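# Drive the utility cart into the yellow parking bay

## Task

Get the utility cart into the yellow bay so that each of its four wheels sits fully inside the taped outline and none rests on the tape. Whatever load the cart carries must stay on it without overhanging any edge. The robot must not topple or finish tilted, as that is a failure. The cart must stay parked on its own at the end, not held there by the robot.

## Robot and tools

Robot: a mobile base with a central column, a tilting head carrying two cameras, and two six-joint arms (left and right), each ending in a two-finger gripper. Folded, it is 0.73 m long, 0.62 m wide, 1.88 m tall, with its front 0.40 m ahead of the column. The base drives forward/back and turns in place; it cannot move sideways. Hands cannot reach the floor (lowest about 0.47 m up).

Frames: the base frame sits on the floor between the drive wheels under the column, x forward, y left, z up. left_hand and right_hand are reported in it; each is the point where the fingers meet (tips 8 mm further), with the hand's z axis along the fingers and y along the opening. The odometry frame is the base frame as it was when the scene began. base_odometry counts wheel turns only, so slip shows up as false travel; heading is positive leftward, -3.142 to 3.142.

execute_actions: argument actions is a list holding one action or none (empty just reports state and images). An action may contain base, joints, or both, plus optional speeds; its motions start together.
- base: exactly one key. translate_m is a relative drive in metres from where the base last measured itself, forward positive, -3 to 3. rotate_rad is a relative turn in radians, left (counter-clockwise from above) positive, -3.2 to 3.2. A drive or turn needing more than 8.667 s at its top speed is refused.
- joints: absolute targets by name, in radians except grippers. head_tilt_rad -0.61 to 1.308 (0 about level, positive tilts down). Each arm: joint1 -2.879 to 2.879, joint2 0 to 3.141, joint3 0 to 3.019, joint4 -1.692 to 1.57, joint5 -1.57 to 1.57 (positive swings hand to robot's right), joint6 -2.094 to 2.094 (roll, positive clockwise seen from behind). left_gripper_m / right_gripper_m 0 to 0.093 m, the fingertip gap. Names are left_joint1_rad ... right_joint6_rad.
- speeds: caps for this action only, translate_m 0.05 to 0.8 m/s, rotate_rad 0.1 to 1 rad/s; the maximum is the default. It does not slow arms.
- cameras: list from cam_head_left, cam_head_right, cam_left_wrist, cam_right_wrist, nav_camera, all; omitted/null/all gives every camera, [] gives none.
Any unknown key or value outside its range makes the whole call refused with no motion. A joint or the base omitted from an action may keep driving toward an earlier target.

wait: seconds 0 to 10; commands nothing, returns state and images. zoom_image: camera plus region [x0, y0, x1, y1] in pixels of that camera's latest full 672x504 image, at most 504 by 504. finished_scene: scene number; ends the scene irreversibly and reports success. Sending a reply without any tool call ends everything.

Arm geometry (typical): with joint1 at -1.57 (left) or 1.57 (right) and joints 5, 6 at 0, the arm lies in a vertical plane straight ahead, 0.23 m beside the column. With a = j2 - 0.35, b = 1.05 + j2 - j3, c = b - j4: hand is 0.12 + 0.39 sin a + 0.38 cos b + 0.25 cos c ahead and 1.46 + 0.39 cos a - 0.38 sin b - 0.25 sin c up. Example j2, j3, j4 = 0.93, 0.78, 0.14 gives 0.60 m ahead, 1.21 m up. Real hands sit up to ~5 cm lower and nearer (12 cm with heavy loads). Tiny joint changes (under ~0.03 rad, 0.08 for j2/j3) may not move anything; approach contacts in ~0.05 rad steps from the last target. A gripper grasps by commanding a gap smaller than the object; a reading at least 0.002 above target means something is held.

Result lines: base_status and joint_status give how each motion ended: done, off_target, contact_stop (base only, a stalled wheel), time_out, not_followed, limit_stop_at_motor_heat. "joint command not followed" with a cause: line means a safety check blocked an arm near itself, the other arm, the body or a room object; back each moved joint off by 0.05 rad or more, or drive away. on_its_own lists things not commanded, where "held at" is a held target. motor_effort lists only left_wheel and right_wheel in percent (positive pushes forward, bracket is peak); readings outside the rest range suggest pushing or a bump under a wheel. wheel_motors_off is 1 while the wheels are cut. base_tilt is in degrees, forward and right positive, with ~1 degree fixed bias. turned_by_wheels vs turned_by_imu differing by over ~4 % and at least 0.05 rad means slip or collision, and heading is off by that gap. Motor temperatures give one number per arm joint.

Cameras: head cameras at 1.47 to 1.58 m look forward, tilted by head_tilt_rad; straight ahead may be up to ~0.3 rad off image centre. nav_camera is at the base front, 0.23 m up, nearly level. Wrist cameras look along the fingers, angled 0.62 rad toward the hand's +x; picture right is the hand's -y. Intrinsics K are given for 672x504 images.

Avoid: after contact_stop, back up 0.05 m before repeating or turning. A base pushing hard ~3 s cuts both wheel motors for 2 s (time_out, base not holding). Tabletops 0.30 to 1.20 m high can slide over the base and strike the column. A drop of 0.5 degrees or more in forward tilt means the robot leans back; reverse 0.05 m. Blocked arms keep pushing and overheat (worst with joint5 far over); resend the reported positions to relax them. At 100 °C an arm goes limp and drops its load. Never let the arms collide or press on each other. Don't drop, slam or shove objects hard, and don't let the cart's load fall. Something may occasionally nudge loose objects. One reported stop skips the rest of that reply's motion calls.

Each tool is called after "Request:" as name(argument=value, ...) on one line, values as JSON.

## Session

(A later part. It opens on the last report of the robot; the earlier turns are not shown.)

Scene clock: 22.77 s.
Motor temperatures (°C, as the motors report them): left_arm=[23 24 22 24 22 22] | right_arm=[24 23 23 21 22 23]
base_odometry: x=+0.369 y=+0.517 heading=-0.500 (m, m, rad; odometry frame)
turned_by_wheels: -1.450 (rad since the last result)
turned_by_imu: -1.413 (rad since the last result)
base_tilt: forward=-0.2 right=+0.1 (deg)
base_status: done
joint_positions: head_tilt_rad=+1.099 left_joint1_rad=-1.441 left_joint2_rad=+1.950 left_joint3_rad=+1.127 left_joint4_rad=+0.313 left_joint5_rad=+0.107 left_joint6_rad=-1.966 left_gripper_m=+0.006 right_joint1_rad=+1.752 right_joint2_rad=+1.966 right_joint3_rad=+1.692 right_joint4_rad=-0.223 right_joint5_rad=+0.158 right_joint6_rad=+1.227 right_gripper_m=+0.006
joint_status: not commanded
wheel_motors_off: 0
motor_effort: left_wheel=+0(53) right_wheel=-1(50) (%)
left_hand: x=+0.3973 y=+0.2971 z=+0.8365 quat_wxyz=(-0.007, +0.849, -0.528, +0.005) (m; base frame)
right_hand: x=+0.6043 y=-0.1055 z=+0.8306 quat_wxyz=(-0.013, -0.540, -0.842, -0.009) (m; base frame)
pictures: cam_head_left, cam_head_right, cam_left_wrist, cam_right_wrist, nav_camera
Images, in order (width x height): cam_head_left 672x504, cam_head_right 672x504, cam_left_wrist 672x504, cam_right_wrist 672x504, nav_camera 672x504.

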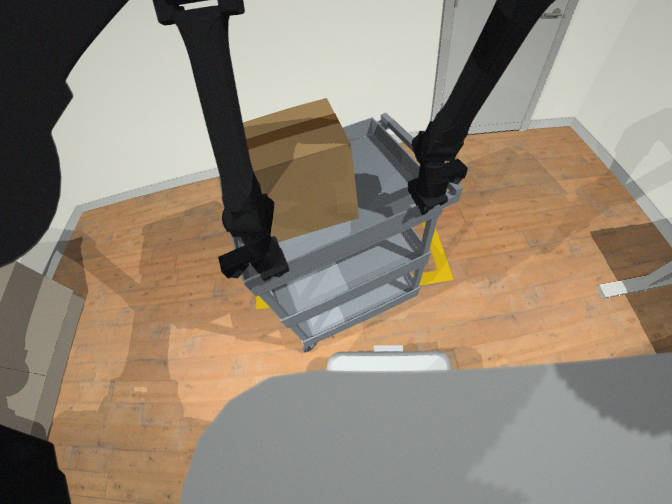

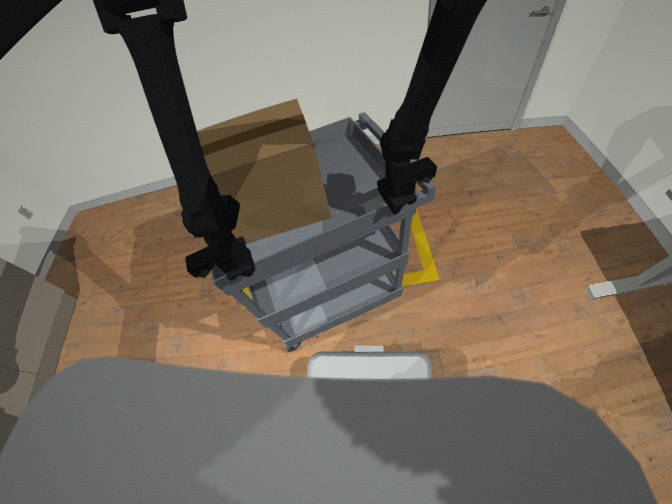

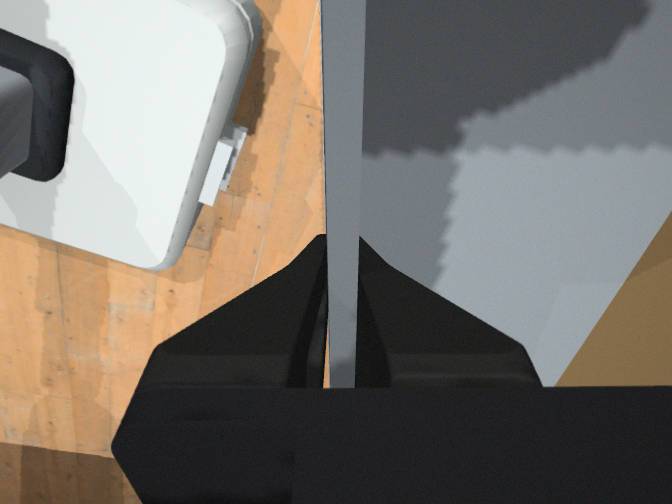

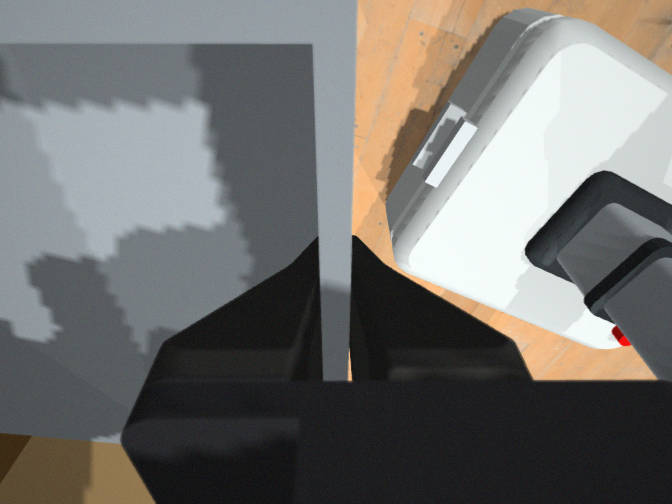

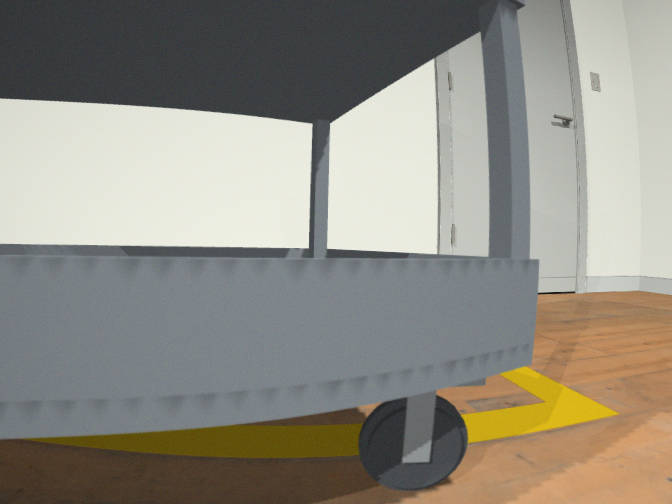

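Request:
execute_actions(actions=[{"base": {"translate_m": 0.51}, "speeds": {"translate_m": 0.28}}])

Scene clock: 26.07 s.
Motor temperatures (°C, as the motors report them): left_arm=[23 25 22 24 22 22] | right_arm=[24 23 23 21 22 23]
base_odometry: x=+0.817 y=+0.272 heading=-0.501 (m, m, rad; odometry frame)
turned_by_wheels: -0.001 (rad since the last result)
turned_by_imu: +0.000 (rad since the last result)
base_tilt: forward=+0.0 right=+0.1 (deg)
base_status: done
joint_positions: head_tilt_rad=+1.100 left_joint1_rad=-1.440 left_joint2_rad=+1.951 left_joint3_rad=+1.124 left_joint4_rad=+0.315 left_joint5_rad=+0.113 left_joint6_rad=-1.964 left_gripper_m=+0.006 right_joint1_rad=+1.751 right_joint2_rad=+1.964 right_joint3_rad=+1.687 right_joint4_rad=-0.227 right_joint5_rad=+0.157 right_joint6_rad=+1.229 right_gripper_m=+0.006
joint_status: not commanded
wheel_motors_off: 0
motor_effort: left_wheel=-1(56) right_wheel=+1(55) (%)
left_hand: x=+0.3959 y=+0.2963 z=+0.8368 quat_wxyz=(-0.005, +0.849, -0.529, +0.006) (m; base frame)
right_hand: x=+0.6020 y=-0.1065 z=+0.8310 quat_wxyz=(-0.011, -0.541, -0.841, -0.008) (m; base frame)
pictures: cam_head_left, cam_head_right, cam_left_wrist, cam_right_wrist, nav_camera
Images, in order (width x height): cam_head_left 672x504, cam_head_right 672x504, cam_left_wrist 672x504, cam_right_wrist 672x504, nav_camera 672x504.

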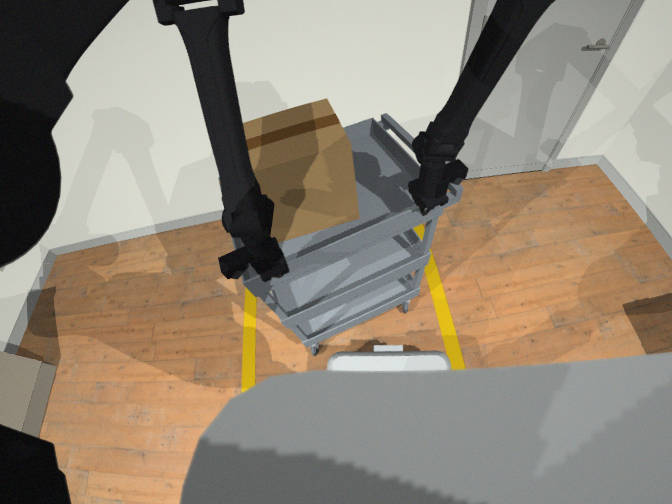

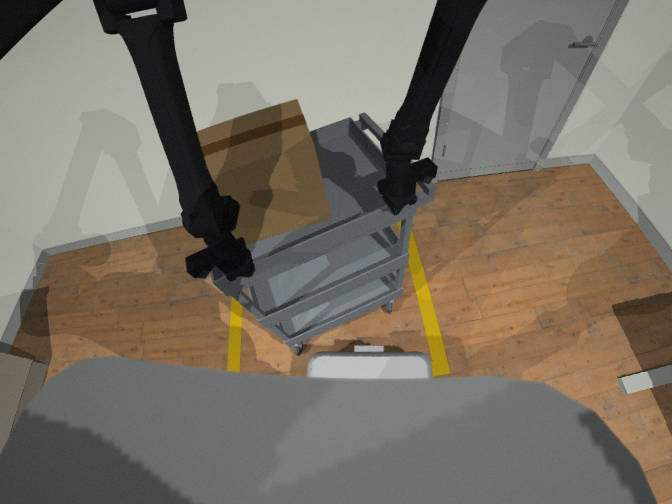

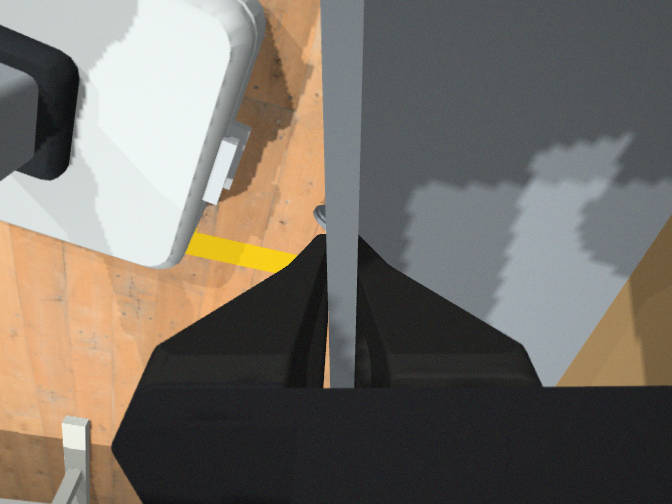

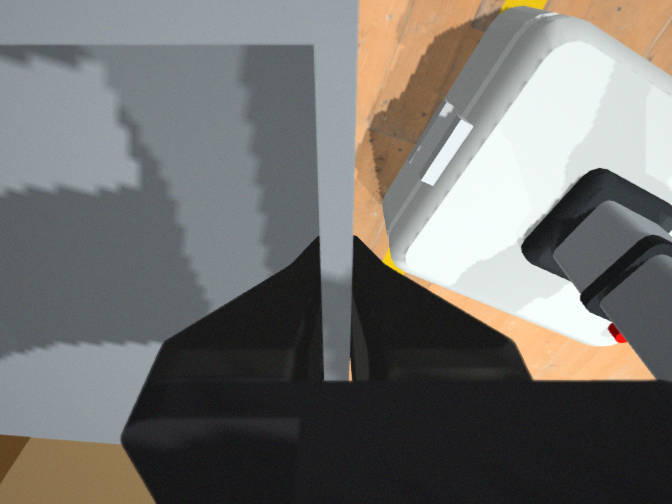

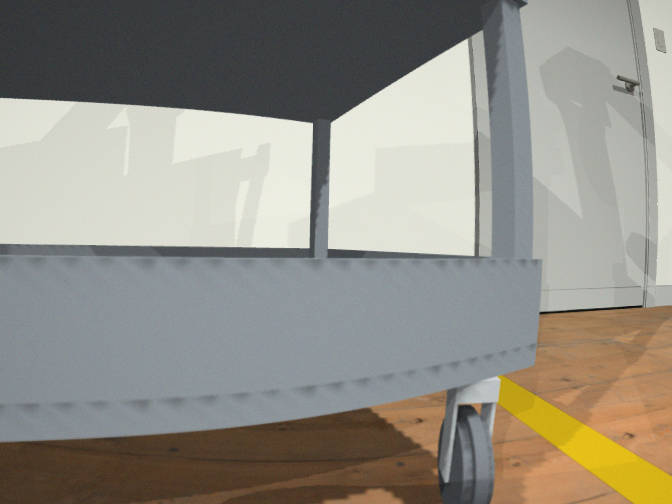

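Request:
execute_actions(actions=[{"joints": {"left_gripper_m": 0.07, "right_gripper_m": 0.07}}], cameras=["cam_left_wrist", "cam_right_wrist"])

Request:
execute_actions(actions=[{"joints": {"left_joint2_rad": 1.72, "left_joint3_rad": 0.90, "right_joint2_rad": 1.71, "right_joint3_rad": 1.45}}])

Scene clock: 27.20 s.
Motor temperatures (°C, as the motors report them): left_arm=[23 25 22 24 22 22] | right_arm=[24 23 23 21 22 23]
base_odometry: x=+0.817 y=+0.272 heading=-0.501 (m, m, rad; odometry frame)
turned_by_wheels: +0.000 (rad since the last result)
turned_by_imu: +0.000 (rad since the last result)
base_tilt: forward=-0.1 right=+0.1 (deg)
base_status: not commanded
joint_positions: head_tilt_rad=+1.100 left_joint1_rad=-1.440 left_joint2_rad=+1.951 left_joint3_rad=+1.124 left_joint4_rad=+0.315 left_joint5_rad=+0.113 left_joint6_rad=-1.948 left_gripper_m=+0.070 right_joint1_rad=+1.751 right_joint2_rad=+1.964 right_joint3_rad=+1.687 right_joint4_rad=-0.227 right_joint5_rad=+0.157 right_joint6_rad=+1.229 right_gripper_m=+0.070
joint_status: all done
wheel_motors_off: 0
motor_effort: left_wheel=-2(0) right_wheel=+1(1) (%)
left_hand: x=+0.3957 y=+0.2962 z=+0.8368 quat_wxyz=(-0.005, +0.845, -0.535, +0.006) (m; base frame)
right_hand: x=+0.6020 y=-0.1066 z=+0.8310 quat_wxyz=(-0.011, -0.541, -0.841, -0.008) (m; base frame)
pictures: cam_left_wrist, cam_right_wrist
Images, in order (width x height): cam_left_wrist 672x504, cam_right_wrist 672x504.

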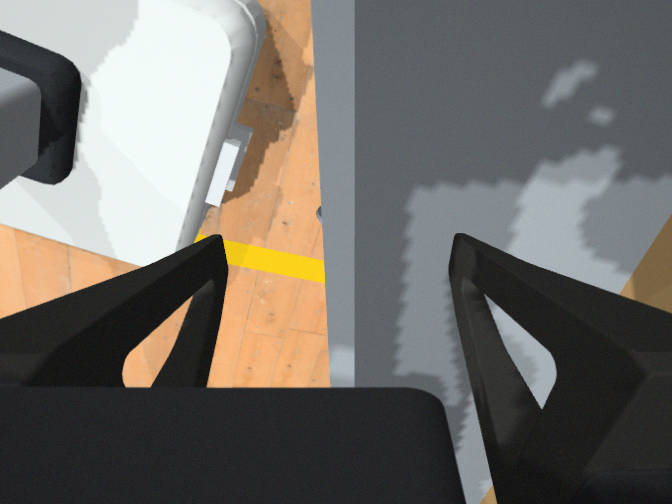

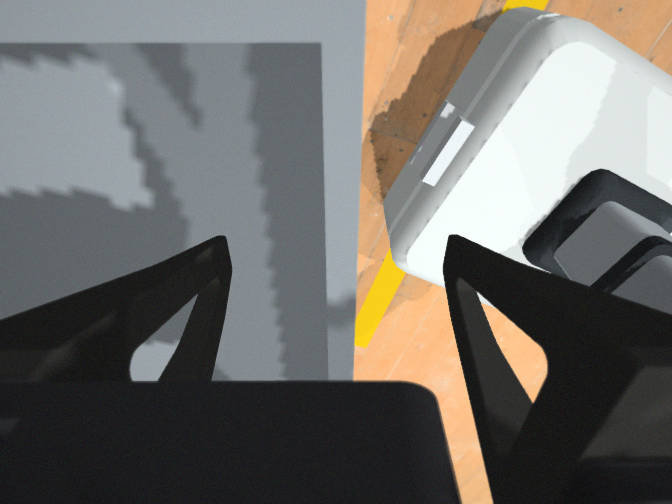

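Scene clock: 28.47 s.
Motor temperatures (°C, as the motors report them): left_arm=[23 25 22 24 22 22] | right_arm=[24 23 23 21 22 23]
base_odometry: x=+0.817 y=+0.272 heading=-0.501 (m, m, rad; odometry frame)
turned_by_wheels: +0.000 (rad since the last result)
turned_by_imu: +0.000 (rad since the last result)
base_tilt: forward=-0.1 right=+0.1 (deg)
base_status: not commanded
joint_positions: head_tilt_rad=+1.100 left_joint1_rad=-1.440 left_joint2_rad=+1.710 left_joint3_rad=+0.904 left_joint4_rad=+0.318 left_joint5_rad=+0.111 left_joint6_rad=-1.947 left_gripper_m=+0.070 right_joint1_rad=+1.751 right_joint2_rad=+1.701 right_joint3_rad=+1.459 right_joint4_rad=-0.227 right_joint5_rad=+0.158 right_joint6_rad=+1.229 right_gripper_m=+0.070
joint_status: all done
wheel_motors_off: 0
motor_effort: left_wheel=-2(5) right_wheel=+0(3) (%)
left_hand: x=+0.4013 y=+0.2868 z=+0.9260 quat_wxyz=(-0.012, +0.844, -0.537, +0.015) (m; base frame)
right_hand: x=+0.6157 y=-0.1218 z=+0.9343 quat_wxyz=(-0.025, -0.543, -0.839, -0.018) (m; base frame)
pictures: cam_head_left, cam_head_right, cam_left_wrist, cam_right_wrist, nav_camera
Images, in order (width x height): cam_head_left 672x504, cam_head_right 672x504, cam_left_wrist 672x504, cam_right_wrist 672x504, nav_camera 672x504.

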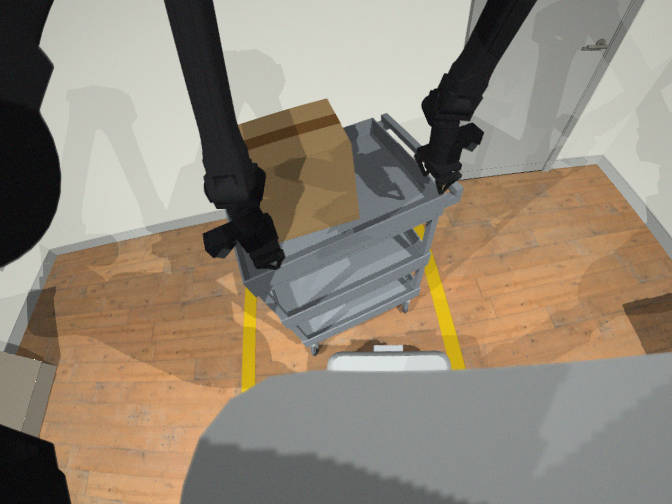

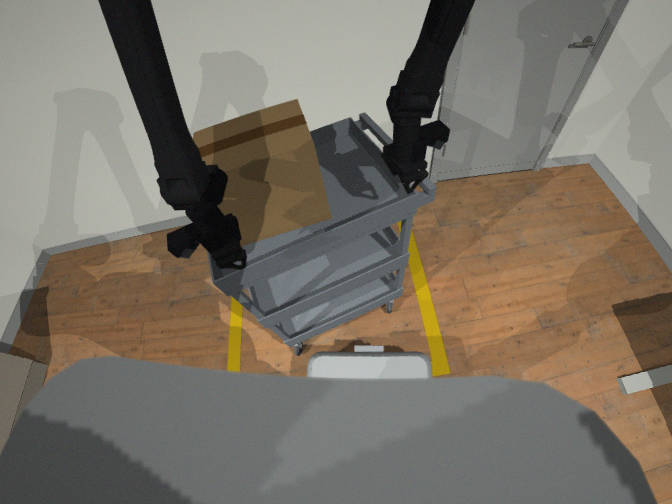

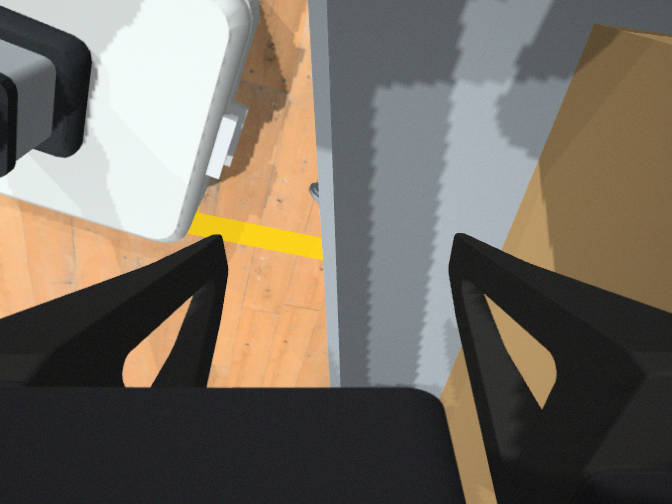

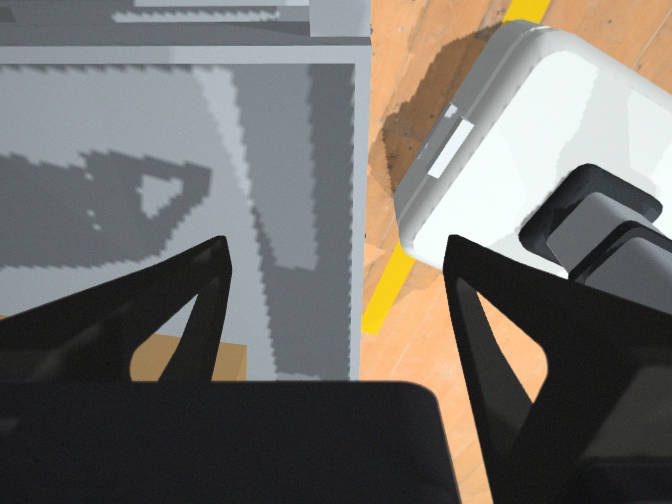

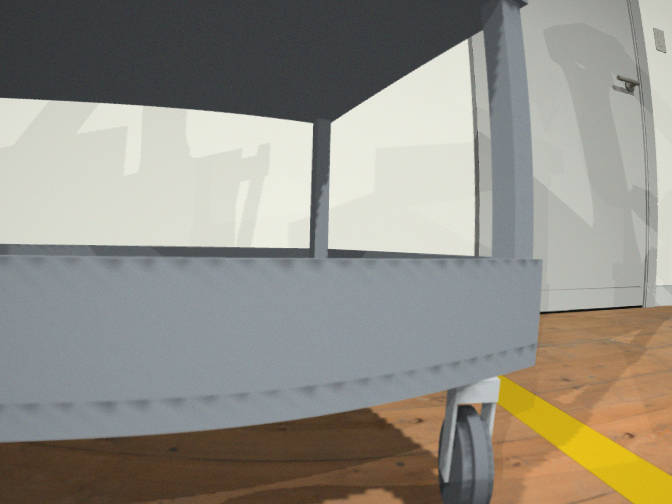

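Request:
zoom_image(camera="cam_head_left", region=[200, 80, 500, 400])

Region (200, 80, 500, 400) of cam_head_left's 672x504 image, scaled by 1.575, with more detail than that image has; it fills the left 472 columns of this view, and the rest is white.

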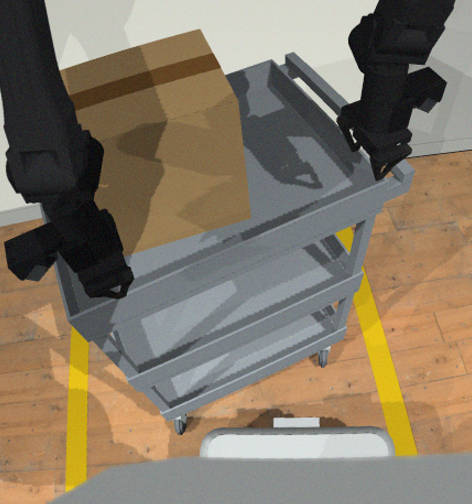

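Request:
finished_scene(scene=2)

The scene is finished: the task was done.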